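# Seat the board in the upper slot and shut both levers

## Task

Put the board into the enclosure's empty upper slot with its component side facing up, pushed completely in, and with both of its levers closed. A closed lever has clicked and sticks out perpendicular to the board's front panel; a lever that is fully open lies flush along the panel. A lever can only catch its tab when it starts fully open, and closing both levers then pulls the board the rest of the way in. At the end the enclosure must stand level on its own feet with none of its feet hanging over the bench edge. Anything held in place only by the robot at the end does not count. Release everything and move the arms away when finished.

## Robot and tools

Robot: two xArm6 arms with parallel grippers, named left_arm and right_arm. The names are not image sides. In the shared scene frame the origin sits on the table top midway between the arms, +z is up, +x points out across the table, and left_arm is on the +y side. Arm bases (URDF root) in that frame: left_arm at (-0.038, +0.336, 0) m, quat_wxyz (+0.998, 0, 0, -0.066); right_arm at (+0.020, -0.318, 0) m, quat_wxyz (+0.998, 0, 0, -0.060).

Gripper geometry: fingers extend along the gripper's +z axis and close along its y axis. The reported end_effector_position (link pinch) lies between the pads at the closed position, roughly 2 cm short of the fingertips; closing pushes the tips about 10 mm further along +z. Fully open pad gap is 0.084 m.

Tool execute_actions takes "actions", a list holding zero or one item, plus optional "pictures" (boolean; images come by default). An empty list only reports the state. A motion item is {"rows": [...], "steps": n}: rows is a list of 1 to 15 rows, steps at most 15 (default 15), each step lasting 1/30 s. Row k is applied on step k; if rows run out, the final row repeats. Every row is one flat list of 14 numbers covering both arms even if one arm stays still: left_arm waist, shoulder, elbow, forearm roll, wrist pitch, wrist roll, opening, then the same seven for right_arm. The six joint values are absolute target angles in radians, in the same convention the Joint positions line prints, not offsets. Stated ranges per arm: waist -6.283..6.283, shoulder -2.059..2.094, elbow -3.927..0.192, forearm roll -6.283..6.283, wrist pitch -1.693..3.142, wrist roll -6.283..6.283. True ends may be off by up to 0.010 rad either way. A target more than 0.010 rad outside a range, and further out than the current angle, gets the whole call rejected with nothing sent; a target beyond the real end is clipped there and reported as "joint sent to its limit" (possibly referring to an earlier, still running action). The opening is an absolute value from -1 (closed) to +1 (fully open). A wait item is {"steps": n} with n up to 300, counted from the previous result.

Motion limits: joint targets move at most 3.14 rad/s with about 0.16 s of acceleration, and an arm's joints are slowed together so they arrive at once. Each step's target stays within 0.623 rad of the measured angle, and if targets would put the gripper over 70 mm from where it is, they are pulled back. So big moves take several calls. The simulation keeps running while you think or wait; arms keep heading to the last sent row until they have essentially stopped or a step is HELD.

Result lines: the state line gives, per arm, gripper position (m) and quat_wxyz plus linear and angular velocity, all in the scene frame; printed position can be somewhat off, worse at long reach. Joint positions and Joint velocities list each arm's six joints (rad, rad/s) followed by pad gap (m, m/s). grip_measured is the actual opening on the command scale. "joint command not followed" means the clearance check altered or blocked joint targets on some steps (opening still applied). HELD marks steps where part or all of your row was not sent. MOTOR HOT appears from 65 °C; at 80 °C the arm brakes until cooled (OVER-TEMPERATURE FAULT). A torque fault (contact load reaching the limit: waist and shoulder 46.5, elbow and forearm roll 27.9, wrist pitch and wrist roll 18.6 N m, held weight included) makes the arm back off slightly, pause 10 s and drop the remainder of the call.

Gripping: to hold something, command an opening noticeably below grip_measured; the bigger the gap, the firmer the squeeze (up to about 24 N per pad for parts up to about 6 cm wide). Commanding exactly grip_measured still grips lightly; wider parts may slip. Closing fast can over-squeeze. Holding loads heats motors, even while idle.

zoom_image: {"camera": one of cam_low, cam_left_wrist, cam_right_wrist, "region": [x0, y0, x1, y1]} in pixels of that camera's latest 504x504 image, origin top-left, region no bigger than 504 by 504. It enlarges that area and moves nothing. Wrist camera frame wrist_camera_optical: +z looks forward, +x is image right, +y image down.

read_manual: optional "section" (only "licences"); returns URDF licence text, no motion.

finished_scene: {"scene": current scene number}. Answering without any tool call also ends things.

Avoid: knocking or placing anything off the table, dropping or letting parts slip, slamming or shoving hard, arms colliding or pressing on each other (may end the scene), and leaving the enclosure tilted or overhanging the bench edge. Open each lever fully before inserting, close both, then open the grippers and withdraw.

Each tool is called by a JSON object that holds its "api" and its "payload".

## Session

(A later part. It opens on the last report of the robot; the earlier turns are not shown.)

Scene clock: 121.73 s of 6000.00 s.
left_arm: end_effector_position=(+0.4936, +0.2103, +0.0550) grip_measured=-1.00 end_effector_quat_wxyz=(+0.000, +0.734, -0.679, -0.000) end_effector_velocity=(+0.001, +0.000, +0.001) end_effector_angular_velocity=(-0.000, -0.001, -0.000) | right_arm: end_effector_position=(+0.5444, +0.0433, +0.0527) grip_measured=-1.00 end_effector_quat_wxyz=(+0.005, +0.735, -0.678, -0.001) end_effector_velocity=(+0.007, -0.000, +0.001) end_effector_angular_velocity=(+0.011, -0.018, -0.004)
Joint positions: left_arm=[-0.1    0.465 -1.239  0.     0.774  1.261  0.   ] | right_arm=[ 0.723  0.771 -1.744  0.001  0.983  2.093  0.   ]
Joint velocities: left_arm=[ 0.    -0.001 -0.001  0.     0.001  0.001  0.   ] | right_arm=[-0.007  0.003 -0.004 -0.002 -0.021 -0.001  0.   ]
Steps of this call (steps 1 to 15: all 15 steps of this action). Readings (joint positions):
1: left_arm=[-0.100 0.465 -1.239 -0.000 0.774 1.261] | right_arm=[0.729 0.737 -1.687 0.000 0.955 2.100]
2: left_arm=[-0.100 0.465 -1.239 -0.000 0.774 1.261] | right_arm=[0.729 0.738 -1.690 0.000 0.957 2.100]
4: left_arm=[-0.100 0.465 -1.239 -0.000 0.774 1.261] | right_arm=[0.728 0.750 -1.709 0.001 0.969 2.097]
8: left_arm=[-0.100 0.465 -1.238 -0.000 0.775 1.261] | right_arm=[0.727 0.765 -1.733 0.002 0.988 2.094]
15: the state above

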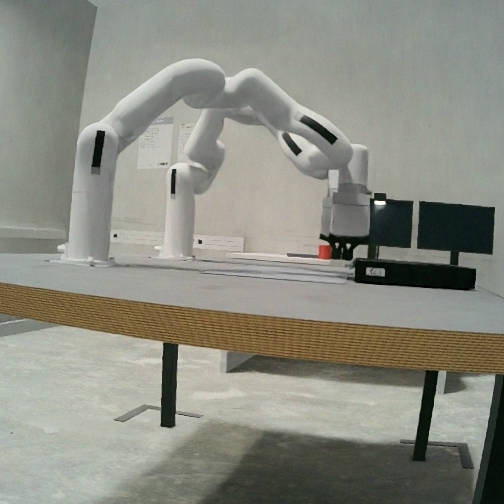

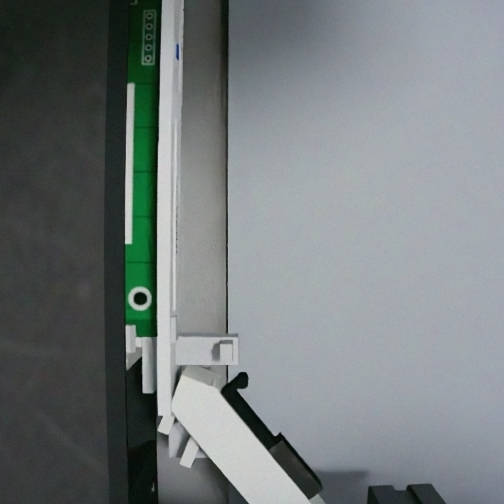

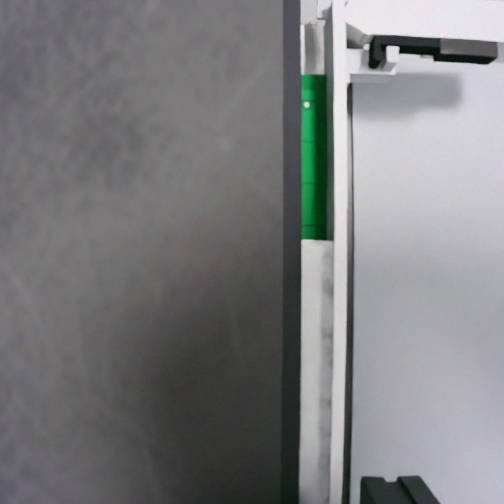

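{"api": "execute_actions", "payload": {"actions": [{"rows":[[-0.04,0.465,-1.239,0,0.774,1.32,-1,0.70,0.55,-1.56,0,1.01,2.07,-1]],"steps":12}], "pictures": false}}

{"api": "execute_actions", "payload": {"actions": [{"rows":[[-0.041,0.531,-1.345,0,0.814,1.32,-1,0.62,0.46,-1.43,0,0.97,1.993,-1]]}]}}

Scene clock: 125.60 s of 6000.00 s.
left_arm: end_effector_position=(+0.5001, +0.2418, +0.0550) grip_measured=-1.00 end_effector_quat_wxyz=(+0.000, +0.734, -0.679, -0.000) end_effector_velocity=(+0.000, +0.003, -0.000) end_effector_angular_velocity=(+0.000, +0.002, -0.010) | right_arm: end_effector_position=(+0.5267, +0.0137, +0.1160) grip_measured=-1.00 end_effector_quat_wxyz=(-0.005, +0.735, -0.678, +0.001) end_effector_velocity=(-0.068, -0.039, -0.079) end_effector_angular_velocity=(-0.122, +0.193, +0.014)
Joint positions: left_arm=[-0.041  0.465 -1.239 -0.     0.774  1.319  0.   ] | right_arm=[ 0.7    0.553 -1.57  -0.     1.007  2.071  0.   ]
Joint velocities: left_arm=[ 0.006  0.001  0.    -0.     0.001  0.016  0.   ] | right_arm=[ 0.006  0.     0.183  0.004  0.045 -0.01   0.   ]
Steps of this call (steps 1 to 15: the robot went on to your last target; steps 16 to 90: nothing new was sent; then 0.47 s passed at rest; steps 91 to 102: all 12 steps of this action). Readings (joint positions):
91: left_arm=[-0.100 0.465 -1.239 -0.000 0.774 1.261] | right_arm=[0.722 0.769 -1.745 -0.000 0.980 2.093]
92: left_arm=[-0.098 0.465 -1.239 -0.000 0.774 1.264] | right_arm=[0.722 0.767 -1.743 0.000 0.979 2.093]
94: left_arm=[-0.078 0.465 -1.239 -0.000 0.774 1.286] | right_arm=[0.718 0.730 -1.713 -0.001 0.979 2.088]
98: left_arm=[-0.044 0.465 -1.239 0.000 0.774 1.313] | right_arm=[0.702 0.582 -1.608 -0.001 0.998 2.074]
102: the state above

Scene clock: 126.10 s of 6000.00 s.
left_arm: end_effector_position=(+0.5217, +0.2381, +0.0549) grip_measured=-1.00 end_effector_quat_wxyz=(+0.000, +0.734, -0.679, -0.000) end_effector_velocity=(+0.002, -0.000, +0.001) end_effector_angular_velocity=(-0.000, -0.001, -0.000) | right_arm: end_effector_position=(+0.5259, -0.0409, +0.1167) grip_measured=-1.00 end_effector_quat_wxyz=(+0.000, +0.734, -0.679, -0.000) end_effector_velocity=(-0.000, -0.004, +0.000) end_effector_angular_velocity=(+0.001, -0.000, +0.001)
Joint positions: left_arm=[-0.041  0.53  -1.344  0.     0.814  1.32   0.   ] | right_arm=[ 0.621  0.461 -1.431  0.     0.97   1.994  0.   ]
Joint velocities: left_arm=[ 0.001  0.004 -0.01   0.     0.004  0.001  0.   ] | right_arm=[-0.006 -0.007  0.011  0.001 -0.004 -0.008  0.   ]
Steps of this call (steps 1 to 15: all 15 steps of this action). Readings (joint positions):
1: left_arm=[-0.041 0.465 -1.239 -0.000 0.774 1.319] | right_arm=[0.700 0.553 -1.565 -0.000 1.008 2.070]
2: left_arm=[-0.041 0.466 -1.241 0.000 0.775 1.319] | right_arm=[0.699 0.552 -1.559 -0.000 1.007 2.068]
4: left_arm=[-0.041 0.486 -1.273 0.000 0.788 1.320] | right_arm=[0.681 0.528 -1.522 0.000 0.996 2.047]
8: left_arm=[-0.041 0.523 -1.332 -0.000 0.808 1.320] | right_arm=[0.627 0.472 -1.449 -0.000 0.976 2.004]
15: the state above

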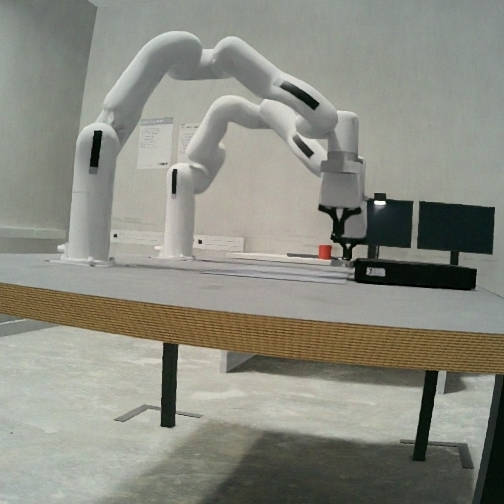

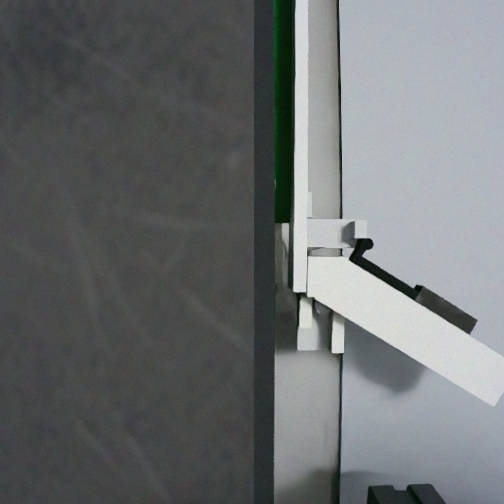

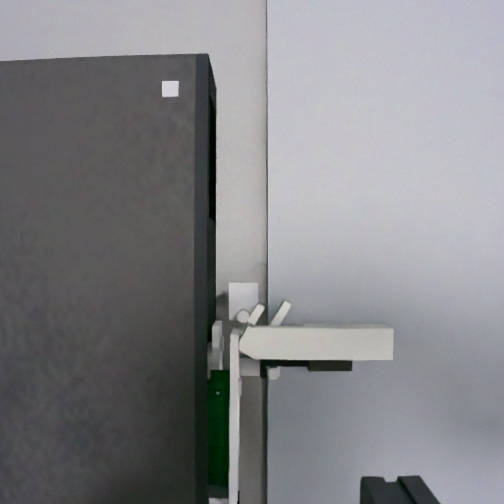

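{"api": "execute_actions", "payload": {"actions": [{"rows":[[-0.041,0.45,-1.36,0,0.91,1.32,-1,0.6075,0.575,-1.418,0,0.843,1.98,-1]],"steps":10}], "pictures": false}}

{"api": "execute_actions", "payload": {"actions": [{"rows":[[-0.2115,0.5,-1.43,0,0.93,1.15,-1,0.6075,0.575,-1.418,0,0.843,1.98,-1]]}], "pictures": false}}

{"api": "execute_actions", "payload": {"actions": [{"rows":[[-0.2115,0.573,-1.414,0,0.841,1.15,-1,0.59,0.557,-1.388,0,0.831,1.963,-1]],"steps":12}], "pictures": false}}

{"api": "execute_actions", "payload": {"actions": [{"rows":[[-0.16,0.53,-1.343,0,0.813,1.2,-1,0.565,0.532,-1.347,0,0.815,1.938,-1]]}], "pictures": false}}

{"api": "execute_actions", "payload": {"actions": [{"rows":[[-0.115,0.51,-1.31,0,0.8,1.246,-1,0.531,0.501,-1.297,0,0.796,1.904,-1]]}]}}

Scene clock: 133.90 s of 6000.00 s.
left_arm: end_effector_position=(+0.5221, +0.2380, +0.1006) grip_measured=-1.00 end_effector_quat_wxyz=(-0.002, +0.734, -0.679, +0.004) end_effector_velocity=(-0.043, +0.007, -0.026) end_effector_angular_velocity=(+0.024, +0.135, -0.000) | right_arm: end_effector_position=(+0.5310, -0.0469, +0.0531) grip_measured=-1.00 end_effector_quat_wxyz=(+0.006, +0.734, -0.679, -0.002) end_effector_velocity=(+0.049, +0.024, +0.021) end_effector_angular_velocity=(+0.076, -0.145, +0.009)
Joint positions: left_arm=[-0.041  0.451 -1.363 -0.     0.904  1.32   0.   ] | right_arm=[ 0.608  0.574 -1.412  0.     0.852  1.981  0.   ]
Joint velocities: left_arm=[-0.001 -0.008  0.06   0.001  0.085 -0.001  0.   ] | right_arm=[-0.003  0.028 -0.074 -0.001 -0.117 -0.011  0.   ]
Steps of this call (steps 1 to 15: the robot went on to your last target; steps 16 to 90: nothing new was sent; then 4.47 s passed at rest; steps 91 to 100: all 10 steps of this action). Readings (joint positions):
91: left_arm=[-0.041 0.531 -1.345 0.000 0.814 1.320] | right_arm=[0.620 0.460 -1.430 -0.000 0.970 1.993]
92: left_arm=[-0.041 0.529 -1.345 0.000 0.817 1.320] | right_arm=[0.620 0.462 -1.430 -0.000 0.967 1.993]
94: left_arm=[-0.041 0.507 -1.345 0.000 0.849 1.320] | right_arm=[0.617 0.489 -1.433 -0.000 0.930 1.989]
98: left_arm=[-0.041 0.455 -1.364 -0.000 0.896 1.320] | right_arm=[0.609 0.565 -1.412 0.000 0.863 1.982]
100: the state above

Scene clock: 134.40 s of 6000.00 s.
left_arm: end_effector_position=(+0.5086, +0.1422, +0.0968) grip_measured=-1.00 end_effector_quat_wxyz=(+0.000, +0.734, -0.679, -0.000) end_effector_velocity=(+0.001, -0.009, +0.002) end_effector_angular_velocity=(-0.001, -0.004, +0.020) | right_arm: end_effector_position=(+0.5351, -0.0449, +0.0554) grip_measured=-1.00 end_effector_quat_wxyz=(-0.000, +0.734, -0.679, +0.000) end_effector_velocity=(+0.000, -0.000, -0.001) end_effector_angular_velocity=(+0.000, -0.001, +0.001)
Joint positions: left_arm=[-0.209  0.499 -1.429  0.     0.93   1.153  0.   ] | right_arm=[ 0.608  0.575 -1.418 -0.     0.843  1.98   0.   ]
Joint velocities: left_arm=[-0.014  0.006 -0.015  0.     0.005 -0.034  0.   ] | right_arm=[-0.     0.001 -0.    -0.    -0.001 -0.001  0.   ]
Steps of this call (steps 1 to 15: all 15 steps of this action). Readings (joint positions):
1: left_arm=[-0.041 0.451 -1.361 -0.000 0.906 1.320] | right_arm=[0.608 0.574 -1.415 0.000 0.849 1.981]
2: left_arm=[-0.043 0.453 -1.360 0.000 0.908 1.317] | right_arm=[0.608 0.573 -1.418 0.000 0.846 1.980]
4: left_arm=[-0.072 0.463 -1.373 0.000 0.914 1.282] | right_arm=[0.608 0.572 -1.420 -0.000 0.844 1.980]
8: left_arm=[-0.169 0.488 -1.411 -0.000 0.924 1.196] | right_arm=[0.608 0.574 -1.419 -0.000 0.843 1.980]
15: the state above

Scene clock: 134.80 s of 6000.00 s.
left_arm: end_effector_position=(+0.5102, +0.1400, +0.0559) grip_measured=-1.00 end_effector_quat_wxyz=(+0.000, +0.734, -0.679, -0.000) end_effector_velocity=(+0.027, -0.011, +0.027) end_effector_angular_velocity=(-0.031, -0.086, -0.002) | right_arm: end_effector_position=(+0.5346, -0.0564, +0.0551) grip_measured=-1.00 end_effector_quat_wxyz=(-0.000, +0.734, -0.679, +0.000) end_effector_velocity=(-0.001, -0.001, +0.000) end_effector_angular_velocity=(+0.000, -0.001, +0.004)
Joint positions: left_arm=[-0.211  0.572 -1.415  0.     0.843  1.15   0.   ] | right_arm=[ 0.59   0.557 -1.389  0.     0.831  1.963  0.   ]
Joint velocities: left_arm=[-0.002 -0.015 -0.041 -0.    -0.035 -0.     0.   ] | right_arm=[-0.001 -0.004  0.007 -0.    -0.004 -0.005  0.   ]
Steps of this call (steps 1 to 12: all 12 steps of this action). Readings (joint positions):
1: left_arm=[-0.209 0.500 -1.429 0.000 0.930 1.152] | right_arm=[0.608 0.575 -1.418 -0.000 0.843 1.980]
2: left_arm=[-0.209 0.501 -1.429 0.000 0.927 1.151] | right_arm=[0.607 0.574 -1.416 0.000 0.842 1.979]
4: left_arm=[-0.210 0.522 -1.429 -0.000 0.896 1.151] | right_arm=[0.600 0.566 -1.404 0.000 0.837 1.972]
8: left_arm=[-0.211 0.568 -1.410 0.000 0.854 1.150] | right_arm=[0.591 0.559 -1.391 -0.000 0.832 1.965]
12: the state above

Scene clock: 135.30 s of 6000.00 s.
left_arm: end_effector_position=(+0.5064, +0.1720, +0.0552) grip_measured=-1.00 end_effector_quat_wxyz=(-0.000, +0.734, -0.679, +0.000) end_effector_velocity=(-0.002, +0.002, -0.002) end_effector_angular_velocity=(+0.001, +0.004, -0.001) | right_arm: end_effector_position=(+0.5331, -0.0744, +0.0545) grip_measured=-1.00 end_effector_quat_wxyz=(+0.001, +0.734, -0.679, -0.000) end_effector_velocity=(+0.000, +0.002, -0.000) end_effector_angular_velocity=(+0.003, -0.003, +0.003)
Joint positions: left_arm=[-0.161  0.53  -1.344  0.     0.813  1.2    0.   ] | right_arm=[ 0.564  0.532 -1.346 -0.001  0.817  1.938  0.   ]
Joint velocities: left_arm=[ 0.003 -0.001  0.008 -0.    -0.002  0.004  0.   ] | right_arm=[ 0.003  0.001 -0.     0.002 -0.005 -0.001  0.   ]
Steps of this call (steps 1 to 15: all 15 steps of this action). Readings (joint positions):
1: left_arm=[-0.211 0.571 -1.416 -0.000 0.842 1.150] | right_arm=[0.590 0.557 -1.388 0.000 0.831 1.963]
2: left_arm=[-0.210 0.570 -1.413 -0.000 0.840 1.153] | right_arm=[0.589 0.556 -1.386 0.000 0.830 1.961]
4: left_arm=[-0.193 0.555 -1.387 -0.000 0.830 1.170] | right_arm=[0.581 0.546 -1.370 0.001 0.823 1.952]
8: left_arm=[-0.164 0.534 -1.350 -0.000 0.817 1.194] | right_arm=[0.572 0.535 -1.353 0.002 0.815 1.941]
15: the state above

Scene clock: 135.80 s of 6000.00 s.
left_arm: end_effector_position=(+0.5060, +0.1983, +0.0545) grip_measured=-1.00 end_effector_quat_wxyz=(+0.000, +0.734, -0.679, -0.000) end_effector_velocity=(+0.001, +0.002, +0.001) end_effector_angular_velocity=(-0.001, -0.004, +0.000) | right_arm: end_effector_position=(+0.5306, -0.0933, +0.0544) grip_measured=-1.00 end_effector_quat_wxyz=(+0.001, +0.735, -0.678, -0.001) end_effector_velocity=(+0.002, -0.001, +0.002) end_effector_angular_velocity=(+0.002, -0.007, -0.000)
Joint positions: left_arm=[-0.116  0.51  -1.31  -0.     0.8    1.246  0.   ] | right_arm=[ 0.534  0.502 -1.296  0.001  0.797  1.904  0.   ]
Joint velocities: left_arm=[ 0.003 -0.001  0.     0.    -0.003  0.003  0.   ] | right_arm=[-0.003 -0.002  0.    -0.001 -0.005 -0.002  0.   ]
Steps of this call (steps 1 to 15: all 15 steps of this action). Readings (joint positions):
1: left_arm=[-0.160 0.530 -1.344 0.000 0.813 1.200] | right_arm=[0.564 0.532 -1.346 -0.001 0.816 1.938]
2: left_arm=[-0.159 0.529 -1.342 0.000 0.812 1.203] | right_arm=[0.563 0.531 -1.344 -0.001 0.815 1.936]
4: left_arm=[-0.142 0.521 -1.329 -0.000 0.807 1.221] | right_arm=[0.551 0.519 -1.325 -0.000 0.807 1.923]
8: left_arm=[-0.119 0.512 -1.312 -0.000 0.802 1.241] | right_arm=[0.536 0.504 -1.300 0.001 0.800 1.908]
15: the state above

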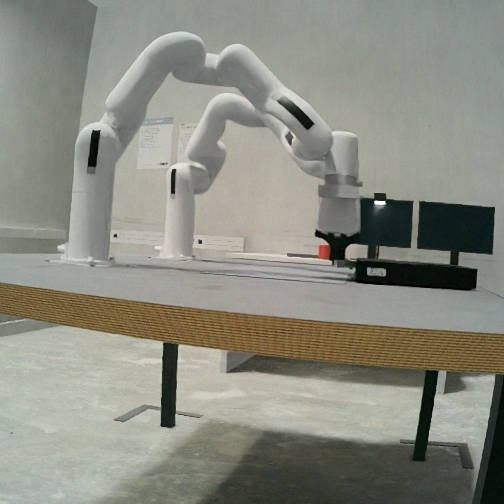

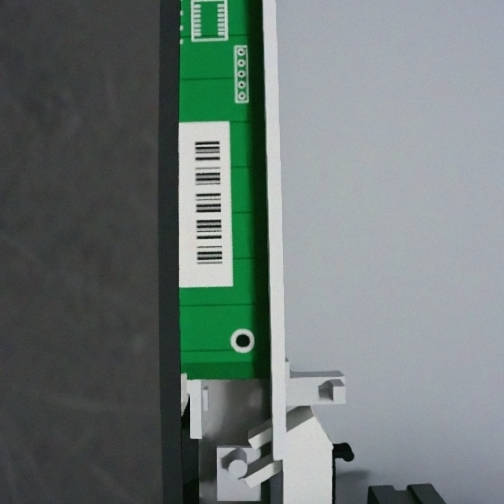

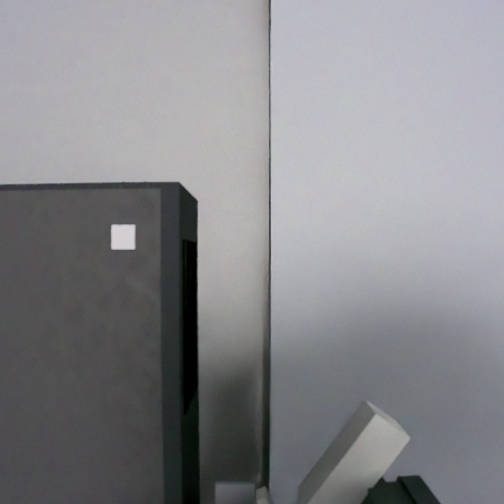

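{"api": "execute_actions", "payload": {"actions": [{"rows":[[-0.115,0.51,-1.31,0,0.8,1.246,-1,0.495,0.475,-1.254,0,0.779,1.868,-1]]}], "pictures": false}}

{"api": "execute_actions", "payload": {"actions": [{"rows":[[-0.115,0.51,-1.31,0,0.8,1.246,-1,0.492,0.497,-1.29,0,0.793,1.865,-1]]}]}}

{"api": "execute_actions", "payload": {"actions": [{"rows":[[-0.115,0.51,-1.31,0,0.8,1.246,-1,0.5465,0.41,-1.152,0,0.742,1.919,-1]],"steps":10}], "pictures": false}}

{"api": "execute_actions", "payload": {"actions": [{"rows":[[-0.115,0.51,-1.31,0,0.8,1.246,-1,0.65,0.575,-1.418,0,0.843,2.02,-1]]}]}}

Scene clock: 139.57 s of 6000.00 s.
left_arm: end_effector_position=(+0.5067, +0.1988, +0.0550) grip_measured=-1.00 end_effector_quat_wxyz=(-0.000, +0.734, -0.679, +0.001) end_effector_velocity=(-0.002, -0.001, -0.001) end_effector_angular_velocity=(+0.001, +0.005, -0.001) | right_arm: end_effector_position=(+0.5328, -0.1173, +0.0560) grip_measured=-1.00 end_effector_quat_wxyz=(-0.001, +0.734, -0.679, +0.001) end_effector_velocity=(-0.002, +0.001, -0.002) end_effector_angular_velocity=(+0.000, +0.002, +0.002)
Joint positions: left_arm=[-0.115  0.51  -1.311  0.     0.8    1.246  0.   ] | right_arm=[ 0.493  0.474 -1.256 -0.001  0.779  1.868  0.   ]
Joint velocities: left_arm=[-0.002  0.     0.002 -0.001  0.003 -0.     0.   ] | right_arm=[ 0.002  0.     0.004  0.002 -0.003 -0.001  0.   ]
Steps of this call (steps 1 to 15: the robot went on to your last target; steps 16 to 90: nothing new was sent; then 0.27 s passed at rest; steps 91 to 105: all 15 steps of this action). Readings (joint positions):
91: left_arm=[-0.115 0.510 -1.310 0.000 0.800 1.246] | right_arm=[0.531 0.501 -1.297 -0.000 0.796 1.904]
92: left_arm=[-0.115 0.510 -1.310 -0.000 0.800 1.246] | right_arm=[0.530 0.500 -1.295 0.000 0.795 1.901]
94: left_arm=[-0.115 0.510 -1.310 -0.000 0.800 1.246] | right_arm=[0.517 0.489 -1.279 0.000 0.788 1.888]
98: left_arm=[-0.115 0.510 -1.310 0.000 0.800 1.246] | right_arm=[0.497 0.476 -1.261 -0.001 0.780 1.872]
105: the state above

Scene clock: 140.07 s of 6000.00 s.
left_arm: end_effector_position=(+0.5063, +0.1987, +0.0547) grip_measured=-1.00 end_effector_quat_wxyz=(-0.000, +0.734, -0.679, +0.000) end_effector_velocity=(-0.000, +0.000, -0.000) end_effector_angular_velocity=(+0.000, +0.001, +0.001) | right_arm: end_effector_position=(+0.5348, -0.1170, +0.0546) grip_measured=-1.00 end_effector_quat_wxyz=(+0.008, +0.734, -0.679, -0.004) end_effector_velocity=(-0.000, +0.000, -0.001) end_effector_angular_velocity=(-0.004, +0.009, +0.004)
Joint positions: left_arm=[-0.115  0.51  -1.31  -0.     0.8    1.246  0.   ] | right_arm=[ 0.492  0.495 -1.289  0.     0.812  1.865  0.   ]
Joint velocities: left_arm=[ 0.001 -0.     0.     0.     0.    -0.001  0.   ] | right_arm=[ 0.001  0.008 -0.011 -0.001  0.012 -0.003  0.   ]
Steps of this call (steps 1 to 15: all 15 steps of this action). Readings (joint positions):
1: left_arm=[-0.115 0.510 -1.311 0.000 0.800 1.246] | right_arm=[0.493 0.474 -1.256 -0.001 0.779 1.868]
2: left_arm=[-0.115 0.510 -1.310 0.000 0.800 1.246] | right_arm=[0.493 0.475 -1.258 -0.001 0.780 1.868]
4: left_arm=[-0.115 0.510 -1.310 0.000 0.800 1.246] | right_arm=[0.493 0.483 -1.269 -0.000 0.790 1.867]
8: left_arm=[-0.115 0.510 -1.310 0.000 0.800 1.246] | right_arm=[0.492 0.491 -1.283 0.000 0.804 1.866]
15: the state above

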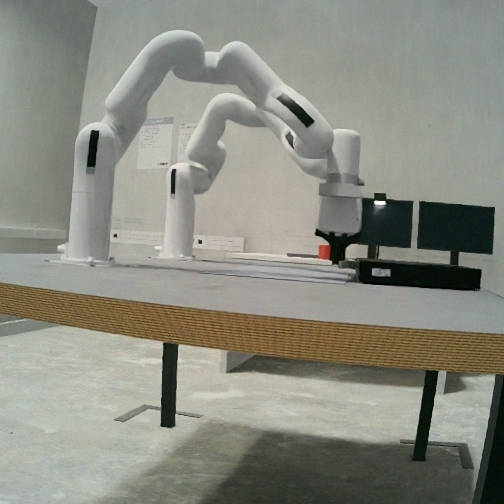

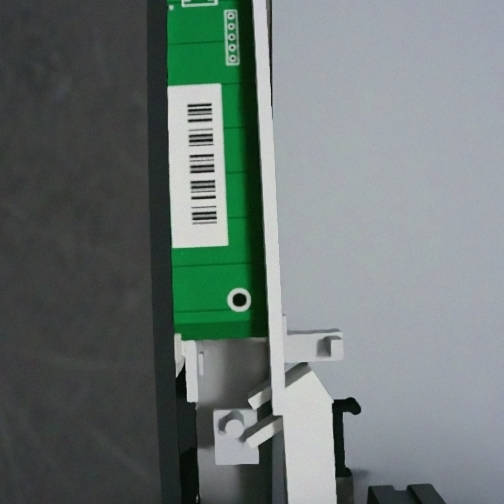

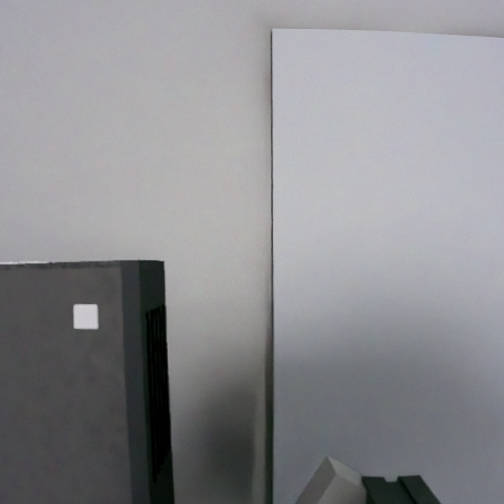

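Scene clock: 140.40 s of 6000.00 s.
left_arm: end_effector_position=(+0.5063, +0.1987, +0.0547) grip_measured=-1.00 end_effector_quat_wxyz=(-0.000, +0.734, -0.679, +0.000) end_effector_velocity=(+0.000, +0.000, -0.000) end_effector_angular_velocity=(-0.000, -0.001, +0.001) | right_arm: end_effector_position=(+0.5024, -0.1009, +0.0533) grip_measured=-1.00 end_effector_quat_wxyz=(+0.001, +0.735, -0.678, -0.000) end_effector_velocity=(-0.025, +0.008, +0.010) end_effector_angular_velocity=(+0.011, -0.018, -0.019)
Joint positions: left_arm=[-0.115  0.51  -1.31   0.     0.8    1.246  0.   ] | right_arm=[ 0.543  0.42  -1.161 -0.001  0.743  1.915  0.   ]
Joint velocities: left_arm=[ 0.     0.     0.    -0.    -0.002 -0.     0.   ] | right_arm=[ 0.033 -0.088  0.108  0.004 -0.041  0.049  0.   ]
Steps of this call (steps 1 to 10: all 10 steps of this action). Readings (joint positions):
1: left_arm=[-0.115 0.510 -1.310 -0.000 0.800 1.246] | right_arm=[0.492 0.495 -1.289 0.000 0.812 1.865]
2: left_arm=[-0.115 0.510 -1.310 -0.000 0.800 1.246] | right_arm=[0.493 0.494 -1.288 0.000 0.811 1.866]
4: left_arm=[-0.115 0.510 -1.310 0.000 0.800 1.246] | right_arm=[0.501 0.476 -1.259 -0.002 0.788 1.879]
8: left_arm=[-0.115 0.510 -1.310 0.000 0.800 1.246] | right_arm=[0.539 0.428 -1.174 -0.001 0.748 1.910]
10: the state above

Scene clock: 140.90 s of 6000.00 s.
left_arm: end_effector_position=(+0.5063, +0.1987, +0.0547) grip_measured=-1.00 end_effector_quat_wxyz=(-0.000, +0.734, -0.679, +0.000) end_effector_velocity=(-0.000, -0.000, -0.001) end_effector_angular_velocity=(+0.000, +0.001, -0.000) | right_arm: end_effector_position=(+0.5226, -0.0248, +0.0547) grip_measured=-1.00 end_effector_quat_wxyz=(+0.001, +0.735, -0.678, -0.000) end_effector_velocity=(+0.004, +0.007, +0.002) end_effector_angular_velocity=(+0.001, -0.001, -0.011)
Joint positions: left_arm=[-0.115  0.51  -1.31   0.     0.8    1.246  0.   ] | right_arm=[ 0.648  0.573 -1.414 -0.     0.842  2.019  0.   ]
Joint velocities: left_arm=[-0.     0.001  0.    -0.    -0.    -0.     0.   ] | right_arm=[ 0.007  0.018 -0.036 -0.     0.016  0.019  0.   ]
Steps of this call (steps 1 to 15: all 15 steps of this action). Readings (joint positions):
1: left_arm=[-0.115 0.510 -1.310 0.000 0.800 1.246] | right_arm=[0.544 0.417 -1.159 -0.001 0.742 1.916]
2: left_arm=[-0.115 0.510 -1.310 0.000 0.800 1.246] | right_arm=[0.545 0.417 -1.159 -0.000 0.744 1.918]
4: left_arm=[-0.115 0.510 -1.310 0.000 0.800 1.246] | right_arm=[0.559 0.439 -1.195 -0.000 0.761 1.935]
8: left_arm=[-0.115 0.510 -1.310 0.000 0.800 1.246] | right_arm=[0.625 0.536 -1.355 -0.000 0.816 1.994]
15: the state above

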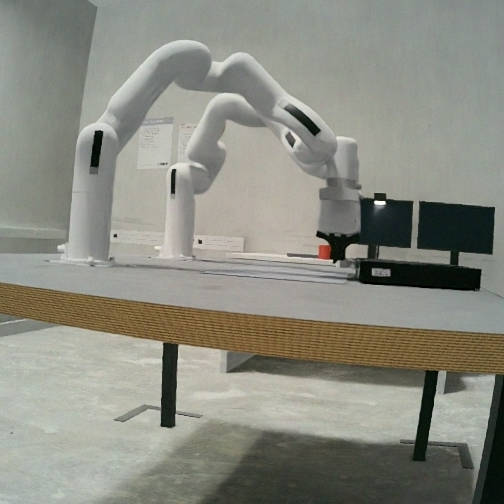

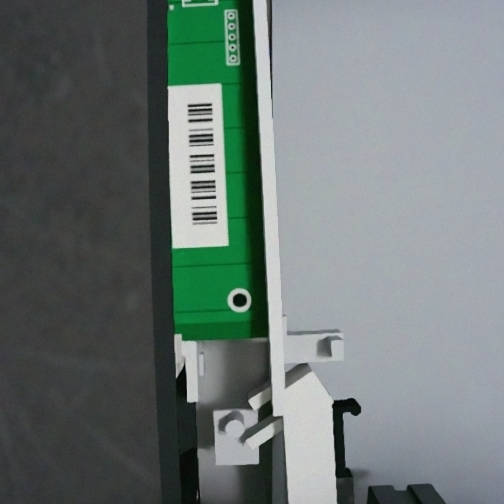

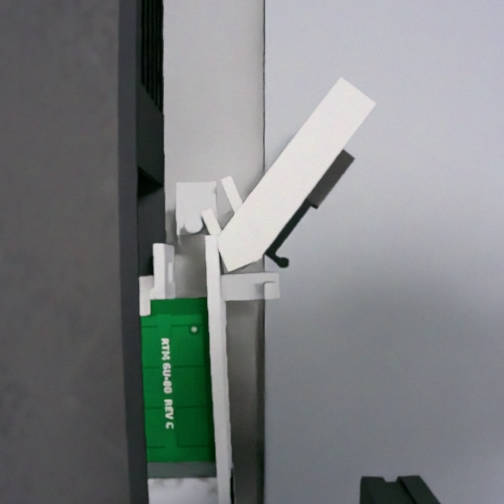

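{"api": "execute_actions", "payload": {"actions": [{"rows":[[-0.115,0.465,-1.239,0,0.774,1.246,-1,0.62,0.48,-1.4,0,0.92,1.95,-1]],"steps":10}], "pictures": false}}

{"api": "execute_actions", "payload": {"actions": [{"rows":[[-0.115,0.465,-1.239,0,0.774,1.246,-1,0.585,0.49,-1.361,0,0.871,1.92,1]]}], "pictures": false}}

{"api": "execute_actions", "payload": {"actions": [{"rows":[[-0.115,0.465,-1.239,0,0.774,1.246,-1,0.585,0.539,-1.349,0,0.81,1.92,1]]}]}}

{"api": "execute_actions", "payload": {"actions": [{"rows":[[-0.115,0.465,-1.239,0,0.774,1.246,-1,0.585,0.539,-1.349,0,0.81,1.92,0.4]]}]}}

Scene clock: 144.97 s of 6000.00 s.
left_arm: end_effector_position=(+0.4922, +0.2021, +0.0550) grip_measured=-1.00 end_effector_quat_wxyz=(+0.000, +0.734, -0.679, -0.000) end_effector_velocity=(-0.005, +0.002, +0.003) end_effector_angular_velocity=(-0.003, -0.012, +0.002) | right_arm: end_effector_position=(+0.5262, -0.0410, +0.0985) grip_measured=-1.00 end_effector_quat_wxyz=(-0.004, +0.748, -0.664, +0.001) end_effector_velocity=(-0.035, -0.024, -0.023) end_effector_angular_velocity=(-0.058, +0.108, +0.042)
Joint positions: left_arm=[-0.115  0.467 -1.242 -0.     0.775  1.246  0.   ] | right_arm=[ 0.621  0.482 -1.404 -0.     0.915  1.954  0.   ]
Joint velocities: left_arm=[ 0.002 -0.027  0.037  0.    -0.022 -0.001  0.   ] | right_arm=[-0.008 -0.019  0.072  0.002  0.069 -0.051  0.   ]
Steps of this call (steps 1 to 15: the robot went on to your last target; steps 16 to 90: nothing new was sent; then 0.73 s passed at rest; steps 91 to 100: all 10 steps of this action). Readings (joint positions):
91: left_arm=[-0.115 0.510 -1.310 -0.000 0.800 1.246] | right_arm=[0.650 0.575 -1.418 0.000 0.843 2.020]
92: left_arm=[-0.115 0.508 -1.308 -0.000 0.799 1.246] | right_arm=[0.649 0.573 -1.417 0.000 0.846 2.018]
94: left_arm=[-0.115 0.493 -1.282 -0.000 0.789 1.246] | right_arm=[0.641 0.546 -1.407 0.000 0.872 1.995]
98: left_arm=[-0.115 0.470 -1.246 -0.000 0.777 1.246] | right_arm=[0.622 0.487 -1.408 -0.000 0.909 1.959]
100: the state above

Scene clock: 145.47 s of 6000.00 s.
left_arm: end_effector_position=(+0.4917, +0.2023, +0.0550) grip_measured=-1.00 end_effector_quat_wxyz=(+0.000, +0.734, -0.679, -0.000) end_effector_velocity=(-0.000, +0.000, -0.000) end_effector_angular_velocity=(+0.000, +0.001, +0.002) | right_arm: end_effector_position=(+0.5288, -0.0624, +0.0805) grip_measured=+1.00 end_effector_quat_wxyz=(-0.000, +0.747, -0.665, +0.000) end_effector_velocity=(-0.003, -0.003, -0.005) end_effector_angular_velocity=(-0.005, +0.009, +0.001)
Joint positions: left_arm=[-0.115  0.465 -1.239 -0.     0.774  1.246  0.   ] | right_arm=[ 0.586  0.49  -1.362  0.     0.871  1.92   0.084]
Joint velocities: left_arm=[-0.    -0.001  0.001  0.     0.001 -0.002  0.   ] | right_arm=[-0.002  0.002  0.01  -0.001 -0.002 -0.003  0.   ]
Steps of this call (steps 1 to 15: all 15 steps of this action). Readings (joint positions):
1: left_arm=[-0.115 0.466 -1.241 -0.000 0.775 1.246] | right_arm=[0.621 0.482 -1.402 -0.000 0.917 1.953]
2: left_arm=[-0.115 0.466 -1.241 -0.000 0.775 1.246] | right_arm=[0.619 0.482 -1.398 0.000 0.915 1.950]
4: left_arm=[-0.115 0.466 -1.240 -0.000 0.774 1.246] | right_arm=[0.607 0.485 -1.384 0.000 0.897 1.937]
8: left_arm=[-0.115 0.465 -1.239 -0.000 0.774 1.246] | right_arm=[0.588 0.491 -1.362 -0.000 0.877 1.924]
15: the state above

Scene clock: 145.97 s of 6000.00 s.
left_arm: end_effector_position=(+0.4917, +0.2024, +0.0551) grip_measured=-1.00 end_effector_quat_wxyz=(+0.000, +0.734, -0.679, +0.000) end_effector_velocity=(+0.000, -0.000, -0.000) end_effector_angular_velocity=(-0.000, +0.000, -0.001) | right_arm: end_effector_position=(+0.5296, -0.0624, +0.0531) grip_measured=+1.00 end_effector_quat_wxyz=(-0.001, +0.747, -0.665, +0.000) end_effector_velocity=(-0.004, -0.003, -0.007) end_effector_angular_velocity=(-0.006, +0.012, -0.004)
Joint positions: left_arm=[-0.115  0.465 -1.239 -0.     0.774  1.246  0.   ] | right_arm=[ 0.585  0.538 -1.35  -0.     0.81   1.92   0.084]
Joint velocities: left_arm=[-0.     0.001 -0.    -0.    -0.     0.001  0.   ] | right_arm=[-0.002  0.006  0.009 -0.    -0.002  0.002 -0.   ]
Steps of this call (steps 1 to 15: all 15 steps of this action). Readings (joint positions):
1: left_arm=[-0.115 0.465 -1.239 -0.000 0.774 1.246] | right_arm=[0.585 0.490 -1.362 0.000 0.871 1.920]
2: left_arm=[-0.115 0.465 -1.239 -0.000 0.774 1.246] | right_arm=[0.585 0.491 -1.361 -0.000 0.868 1.920]
4: left_arm=[-0.115 0.465 -1.239 -0.000 0.774 1.246] | right_arm=[0.585 0.508 -1.360 -0.000 0.844 1.920]
8: left_arm=[-0.115 0.465 -1.239 -0.000 0.774 1.246] | right_arm=[0.585 0.536 -1.347 0.000 0.818 1.920]
15: the state above

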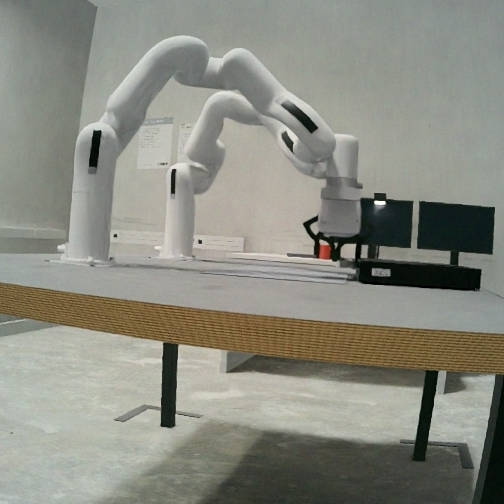

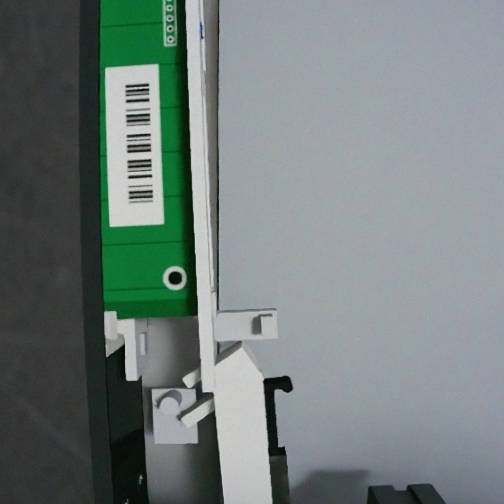

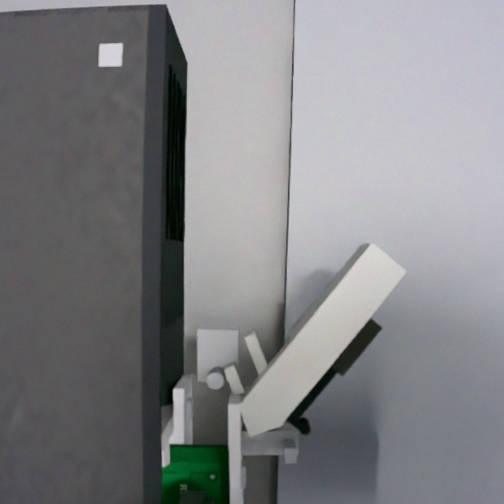

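Scene clock: 146.47 s of 6000.00 s.
left_arm: end_effector_position=(+0.4917, +0.2024, +0.0551) grip_measured=-1.00 end_effector_quat_wxyz=(+0.000, +0.734, -0.679, +0.000) end_effector_velocity=(+0.000, -0.000, +0.000) end_effector_angular_velocity=(-0.000, -0.001, -0.001) | right_arm: end_effector_position=(+0.5290, -0.0626, +0.0521) grip_measured=+0.39 end_effector_quat_wxyz=(+0.000, +0.747, -0.665, -0.000) end_effector_velocity=(-0.001, -0.000, -0.001) end_effector_angular_velocity=(-0.001, +0.002, +0.000)
Joint positions: left_arm=[-0.115  0.465 -1.239  0.     0.774  1.246  0.   ] | right_arm=[ 0.585  0.539 -1.349  0.     0.81   1.92   0.061]
Joint velocities: left_arm=[-0.001  0.    -0.    -0.    -0.001  0.001  0.   ] | right_arm=[-0.     0.     0.001 -0.     0.001 -0.    -0.   ]
Steps of this call (steps 1 to 15: all 15 steps of this action). Readings (joint positions):
1: left_arm=[-0.115 0.465 -1.239 -0.000 0.774 1.246] | right_arm=[0.585 0.538 -1.350 -0.000 0.810 1.920]
2: left_arm=[-0.115 0.465 -1.239 -0.000 0.774 1.246] | right_arm=[0.585 0.538 -1.349 -0.000 0.810 1.920]
4: left_arm=[-0.115 0.465 -1.239 -0.000 0.774 1.246] | right_arm=[0.584 0.537 -1.352 -0.000 0.808 1.920]
8: left_arm=[-0.115 0.465 -1.239 -0.000 0.774 1.246] | right_arm=[0.585 0.539 -1.349 0.000 0.810 1.920]
15: the state above

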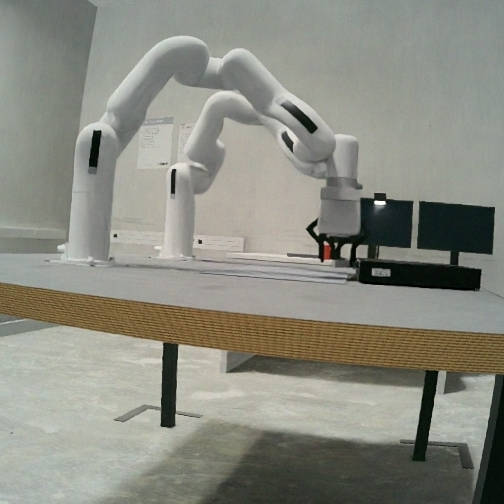

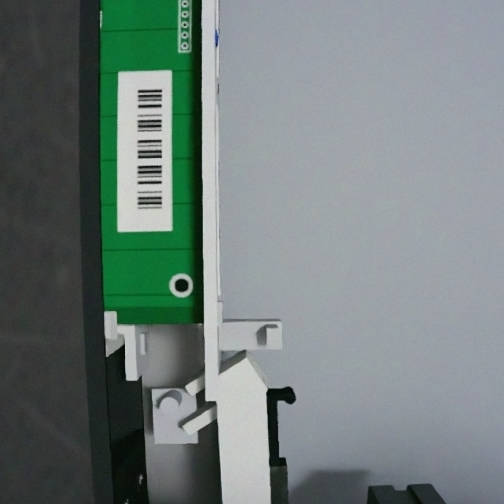

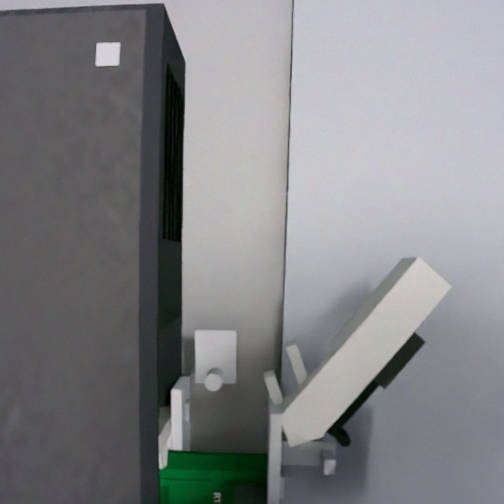

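Good. Reopen the right lever.

{"api": "execute_actions", "payload": {"actions": [{"rows":[[-0.115,0.43,-1.183,0,0.753,1.246,-1,0.585,0.47,-1.365,0,0.895,1.92,0.6]],"steps":10}], "pictures": false}}

{"api": "execute_actions", "payload": {"actions": [{"rows":[[-0.115,0.43,-1.183,0,0.753,1.246,-1,0.5465,0.32,-1.16,0,0.84,1.89,-1]],"steps":12}], "pictures": false}}

{"api": "execute_actions", "payload": {"actions": [{"rows":[[-0.115,0.43,-1.183,0,0.753,1.246,-1,0.5465,0.41,-1.152,0,0.742,1.89,-1]],"steps":12}], "pictures": false}}

{"api": "execute_actions", "payload": {"actions": [{"rows":[[-0.115,0.43,-1.183,0,0.753,1.246,-1,0.512,0.445,-1.207,0,0.762,1.86,-1]]}], "pictures": false}}

{"api": "execute_actions", "payload": {"actions": [{"rows":[[-0.115,0.43,-1.183,0,0.753,1.246,-1,0.495,0.505,-1.303,0,0.798,1.84,-1]]}]}}

{"api": "execute_actions", "payload": {"actions": [{"rows":[[-0.115,0.43,-1.183,0,0.753,1.246,-1,0.5465,0.43,-1.183,0,0.753,1.89,-1]],"steps":10}], "pictures": false}}

{"api": "execute_actions", "payload": {"actions": [{"rows":[[-0.115,0.43,-1.183,0,0.753,1.246,-1,0.69,0.64,-1.524,0,0.884,2.03,-1]]}]}}

Scene clock: 154.00 s of 6000.00 s.
left_arm: end_effector_position=(+0.4803, +0.2052, +0.0549) grip_measured=-1.00 end_effector_quat_wxyz=(+0.000, +0.734, -0.679, -0.000) end_effector_velocity=(-0.005, +0.001, +0.001) end_effector_angular_velocity=(-0.001, -0.004, -0.001) | right_arm: end_effector_position=(+0.5296, -0.0624, +0.0918) grip_measured=+0.59 end_effector_quat_wxyz=(-0.003, +0.747, -0.665, +0.001) end_effector_velocity=(-0.032, -0.016, -0.021) end_effector_angular_velocity=(-0.049, +0.100, -0.001)
Joint positions: left_arm=[-0.115  0.432 -1.186  0.     0.754  1.246  0.   ] | right_arm=[ 0.585  0.471 -1.367 -0.     0.89   1.92   0.069]
Joint velocities: left_arm=[-0.001 -0.019  0.028 -0.    -0.014 -0.     0.   ] | right_arm=[-0.001 -0.006  0.047  0.002  0.07  -0.001  0.   ]
Steps of this call (steps 1 to 15: the robot went on to your last target; steps 16 to 90: nothing new was sent; then 4.20 s passed at rest; steps 91 to 100: all 10 steps of this action). Readings (joint positions):
91: left_arm=[-0.115 0.465 -1.239 -0.000 0.774 1.246] | right_arm=[0.585 0.539 -1.349 -0.000 0.810 1.920]
92: left_arm=[-0.115 0.464 -1.237 -0.000 0.773 1.246] | right_arm=[0.585 0.537 -1.349 -0.000 0.814 1.920]
94: left_arm=[-0.115 0.450 -1.216 -0.000 0.765 1.246] | right_arm=[0.585 0.518 -1.349 -0.000 0.844 1.920]
98: left_arm=[-0.115 0.434 -1.189 0.000 0.756 1.246] | right_arm=[0.585 0.474 -1.368 -0.000 0.884 1.920]
100: the state above

Scene clock: 154.40 s of 6000.00 s.
left_arm: end_effector_position=(+0.4798, +0.2053, +0.0549) grip_measured=-1.00 end_effector_quat_wxyz=(-0.000, +0.734, -0.679, +0.000) end_effector_velocity=(-0.000, -0.000, +0.000) end_effector_angular_velocity=(-0.000, -0.001, -0.000) | right_arm: end_effector_position=(+0.4973, -0.1007, +0.0978) grip_measured=-1.00 end_effector_quat_wxyz=(+0.000, +0.744, -0.668, -0.000) end_effector_velocity=(-0.014, -0.010, -0.003) end_effector_angular_velocity=(-0.002, +0.004, +0.008)
Joint positions: left_arm=[-0.115  0.43  -1.183 -0.     0.753  1.246  0.   ] | right_arm=[ 0.547  0.324 -1.166  0.     0.842  1.891  0.   ]
Joint velocities: left_arm=[-0.    -0.001  0.001  0.    -0.001  0.     0.   ] | right_arm=[-0.006 -0.045  0.073  0.    -0.024 -0.014  0.   ]
Steps of this call (steps 1 to 12: all 12 steps of this action). Readings (joint positions):
1: left_arm=[-0.115 0.431 -1.185 0.000 0.754 1.246] | right_arm=[0.585 0.471 -1.365 -0.000 0.892 1.920]
2: left_arm=[-0.115 0.431 -1.184 -0.000 0.753 1.246] | right_arm=[0.585 0.470 -1.361 0.000 0.892 1.920]
4: left_arm=[-0.115 0.430 -1.184 -0.000 0.753 1.246] | right_arm=[0.579 0.443 -1.322 0.000 0.880 1.914]
8: left_arm=[-0.115 0.430 -1.183 -0.000 0.753 1.246] | right_arm=[0.552 0.346 -1.195 -0.000 0.850 1.896]
12: the state above

Scene clock: 154.80 s of 6000.00 s.
left_arm: end_effector_position=(+0.4798, +0.2053, +0.0549) grip_measured=-1.00 end_effector_quat_wxyz=(+0.000, +0.734, -0.679, +0.000) end_effector_velocity=(+0.000, +0.001, -0.000) end_effector_angular_velocity=(-0.000, -0.000, +0.002) | right_arm: end_effector_position=(+0.4999, -0.0999, +0.0559) grip_measured=-1.00 end_effector_quat_wxyz=(+0.000, +0.744, -0.668, -0.000) end_effector_velocity=(+0.023, +0.011, +0.017) end_effector_angular_velocity=(+0.031, -0.069, +0.001)
Joint positions: left_arm=[-0.115  0.43  -1.183 -0.     0.753  1.246  0.   ] | right_arm=[ 0.547  0.408 -1.153 -0.     0.744  1.89   0.   ]
Joint velocities: left_arm=[ 0.001  0.     0.     0.    -0.001 -0.     0.   ] | right_arm=[ 0.001 -0.004 -0.033 -0.001 -0.039 -0.     0.   ]
Steps of this call (steps 1 to 12: all 12 steps of this action). Readings (joint positions):
1: left_arm=[-0.115 0.430 -1.183 -0.000 0.753 1.246] | right_arm=[0.547 0.323 -1.164 0.000 0.841 1.891]
2: left_arm=[-0.115 0.430 -1.183 -0.000 0.753 1.246] | right_arm=[0.547 0.324 -1.163 -0.000 0.837 1.890]
4: left_arm=[-0.115 0.430 -1.183 -0.000 0.753 1.246] | right_arm=[0.547 0.349 -1.164 -0.000 0.804 1.890]
8: left_arm=[-0.115 0.430 -1.183 -0.000 0.753 1.246] | right_arm=[0.547 0.404 -1.148 0.000 0.756 1.890]
12: the state above

Scene clock: 155.30 s of 6000.00 s.
left_arm: end_effector_position=(+0.4798, +0.2053, +0.0549) grip_measured=-1.00 end_effector_quat_wxyz=(+0.000, +0.734, -0.679, +0.000) end_effector_velocity=(+0.000, -0.001, +0.001) end_effector_angular_velocity=(-0.000, -0.001, -0.001) | right_arm: end_effector_position=(+0.5185, -0.1118, +0.0554) grip_measured=-1.00 end_effector_quat_wxyz=(-0.000, +0.743, -0.670, +0.000) end_effector_velocity=(+0.002, -0.001, -0.000) end_effector_angular_velocity=(-0.001, +0.000, -0.001)
Joint positions: left_arm=[-0.115  0.43  -1.183 -0.     0.753  1.246  0.   ] | right_arm=[ 0.512  0.444 -1.207 -0.     0.762  1.86   0.   ]
Joint velocities: left_arm=[-0.001 -0.001 -0.     0.    -0.    -0.001  0.   ] | right_arm=[-0.003  0.003 -0.005 -0.001  0.002 -0.002  0.   ]
Steps of this call (steps 1 to 15: all 15 steps of this action). Readings (joint positions):
1: left_arm=[-0.115 0.430 -1.183 -0.000 0.753 1.246] | right_arm=[0.547 0.408 -1.153 -0.000 0.743 1.890]
2: left_arm=[-0.115 0.430 -1.183 0.000 0.753 1.246] | right_arm=[0.545 0.410 -1.156 -0.000 0.744 1.888]
4: left_arm=[-0.115 0.430 -1.183 0.000 0.753 1.246] | right_arm=[0.533 0.424 -1.176 0.000 0.751 1.877]
8: left_arm=[-0.115 0.430 -1.183 0.000 0.753 1.246] | right_arm=[0.515 0.441 -1.202 -0.000 0.760 1.864]
15: the state above

Scene clock: 155.80 s of 6000.00 s.
left_arm: end_effector_position=(+0.4798, +0.2053, +0.0549) grip_measured=-1.00 end_effector_quat_wxyz=(+0.000, +0.734, -0.679, +0.000) end_effector_velocity=(+0.000, +0.000, -0.000) end_effector_angular_velocity=(-0.000, -0.000, +0.000) | right_arm: end_effector_position=(+0.5410, -0.1129, +0.0557) grip_measured=-1.00 end_effector_quat_wxyz=(-0.000, +0.744, -0.669, +0.000) end_effector_velocity=(+0.003, -0.000, -0.000) end_effector_angular_velocity=(+0.001, -0.002, -0.001)
Joint positions: left_arm=[-0.115  0.43  -1.183 -0.     0.753  1.246  0.   ] | right_arm=[ 0.495  0.503 -1.302 -0.     0.799  1.84   0.   ]
Joint velocities: left_arm=[ 0.     0.    -0.     0.    -0.001  0.     0.   ] | right_arm=[-0.002  0.006 -0.008 -0.    -0.001 -0.     0.   ]
Steps of this call (steps 1 to 15: all 15 steps of this action). Readings (joint positions):
1: left_arm=[-0.115 0.430 -1.183 0.000 0.753 1.246] | right_arm=[0.512 0.444 -1.207 -0.000 0.762 1.860]
2: left_arm=[-0.115 0.430 -1.183 0.000 0.753 1.246] | right_arm=[0.512 0.446 -1.209 -0.000 0.763 1.859]
4: left_arm=[-0.115 0.430 -1.183 -0.000 0.753 1.246] | right_arm=[0.507 0.465 -1.240 -0.000 0.775 1.853]
8: left_arm=[-0.115 0.430 -1.183 -0.000 0.753 1.246] | right_arm=[0.496 0.497 -1.293 -0.000 0.793 1.843]
15: the state above

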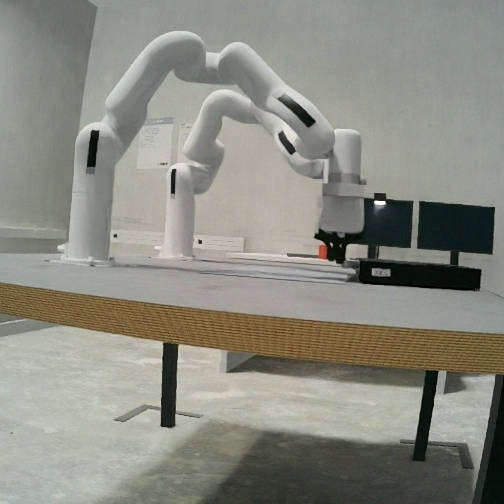

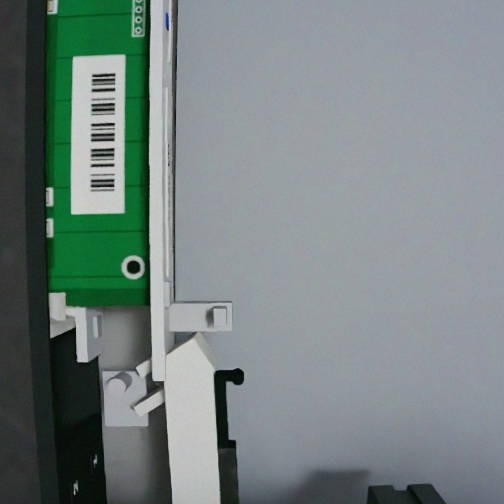

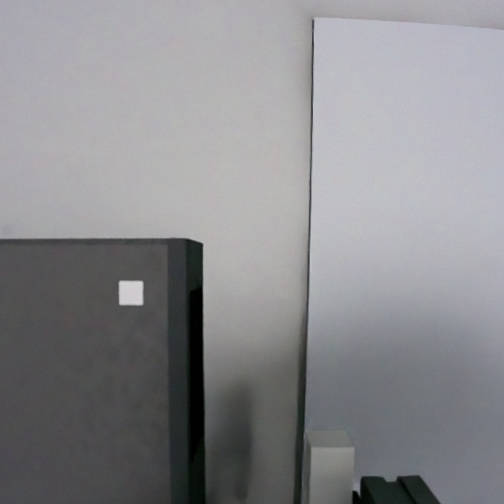

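Scene clock: 156.13 s of 6000.00 s.
left_arm: end_effector_position=(+0.4798, +0.2053, +0.0549) grip_measured=-1.00 end_effector_quat_wxyz=(+0.000, +0.734, -0.679, +0.000) end_effector_velocity=(+0.000, -0.000, +0.000) end_effector_angular_velocity=(-0.000, -0.001, -0.001) | right_arm: end_effector_position=(+0.5064, -0.0978, +0.0530) grip_measured=-1.00 end_effector_quat_wxyz=(+0.002, +0.745, -0.667, -0.001) end_effector_velocity=(-0.005, +0.007, +0.017) end_effector_angular_velocity=(+0.019, -0.045, -0.021)
Joint positions: left_arm=[-0.115  0.43  -1.183  0.     0.753  1.246  0.   ] | right_arm=[ 0.545  0.436 -1.187  0.     0.756  1.887  0.   ]
Joint velocities: left_arm=[-0.    -0.    -0.    -0.    -0.001  0.     0.   ] | right_arm=[ 0.016 -0.065  0.058 -0.002 -0.042  0.039  0.   ]
Steps of this call (steps 1 to 10: all 10 steps of this action). Readings (joint positions):
1: left_arm=[-0.115 0.430 -1.183 0.000 0.753 1.246] | right_arm=[0.495 0.503 -1.303 -0.000 0.798 1.840]
2: left_arm=[-0.115 0.430 -1.183 -0.000 0.753 1.246] | right_arm=[0.496 0.503 -1.301 -0.000 0.797 1.841]
4: left_arm=[-0.115 0.430 -1.183 -0.000 0.753 1.246] | right_arm=[0.506 0.484 -1.271 -0.000 0.783 1.855]
8: left_arm=[-0.115 0.430 -1.183 -0.000 0.753 1.246] | right_arm=[0.542 0.442 -1.196 0.000 0.760 1.883]
10: the state above

Scene clock: 156.63 s of 6000.00 s.
left_arm: end_effector_position=(+0.4798, +0.2053, +0.0549) grip_measured=-1.00 end_effector_quat_wxyz=(+0.000, +0.734, -0.679, +0.000) end_effector_velocity=(-0.000, -0.000, +0.000) end_effector_angular_velocity=(+0.000, +0.001, +0.000) | right_arm: end_effector_position=(+0.5269, +0.0048, +0.0541) grip_measured=-1.00 end_effector_quat_wxyz=(+0.000, +0.746, -0.666, -0.000) end_effector_velocity=(+0.007, +0.018, -0.001) end_effector_angular_velocity=(-0.006, +0.007, -0.028)
Joint positions: left_arm=[-0.115  0.43  -1.183  0.     0.753  1.246  0.   ] | right_arm=[ 0.687  0.635 -1.515  0.     0.88   2.026  0.   ]
Joint velocities: left_arm=[-0.    -0.     0.     0.     0.001 -0.     0.   ] | right_arm=[ 0.02   0.06  -0.099 -0.002  0.048  0.049  0.   ]
Steps of this call (steps 1 to 15: all 15 steps of this action). Readings (joint positions):
1: left_arm=[-0.115 0.430 -1.183 -0.000 0.753 1.246] | right_arm=[0.546 0.434 -1.186 0.000 0.755 1.888]
2: left_arm=[-0.115 0.430 -1.183 -0.000 0.753 1.246] | right_arm=[0.547 0.435 -1.188 0.000 0.756 1.890]
4: left_arm=[-0.115 0.430 -1.183 -0.000 0.753 1.246] | right_arm=[0.560 0.458 -1.224 0.000 0.773 1.907]
8: left_arm=[-0.115 0.430 -1.183 0.000 0.753 1.246] | right_arm=[0.631 0.556 -1.386 0.000 0.831 1.972]
15: the state above

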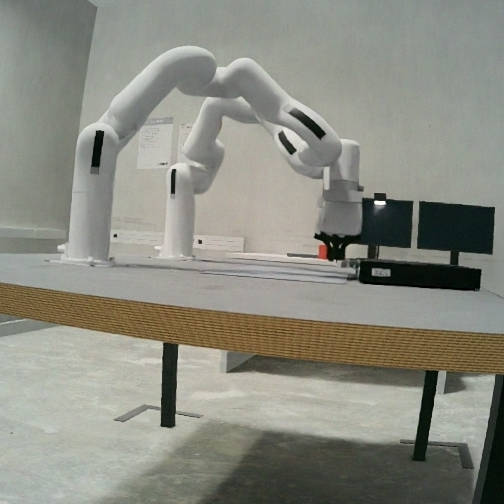

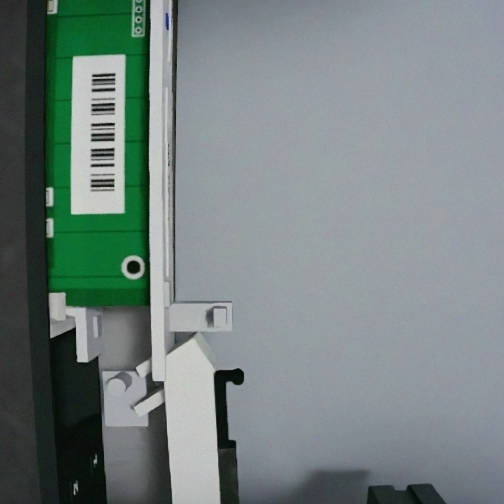

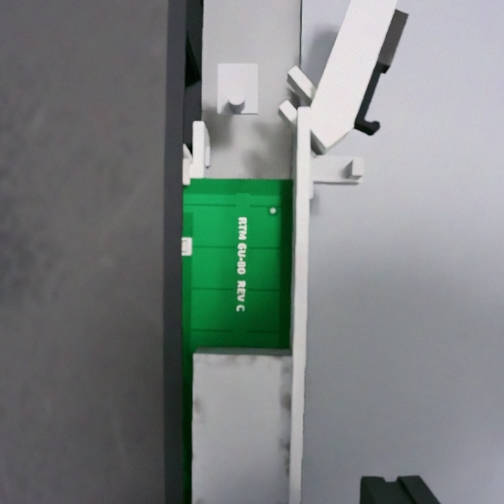

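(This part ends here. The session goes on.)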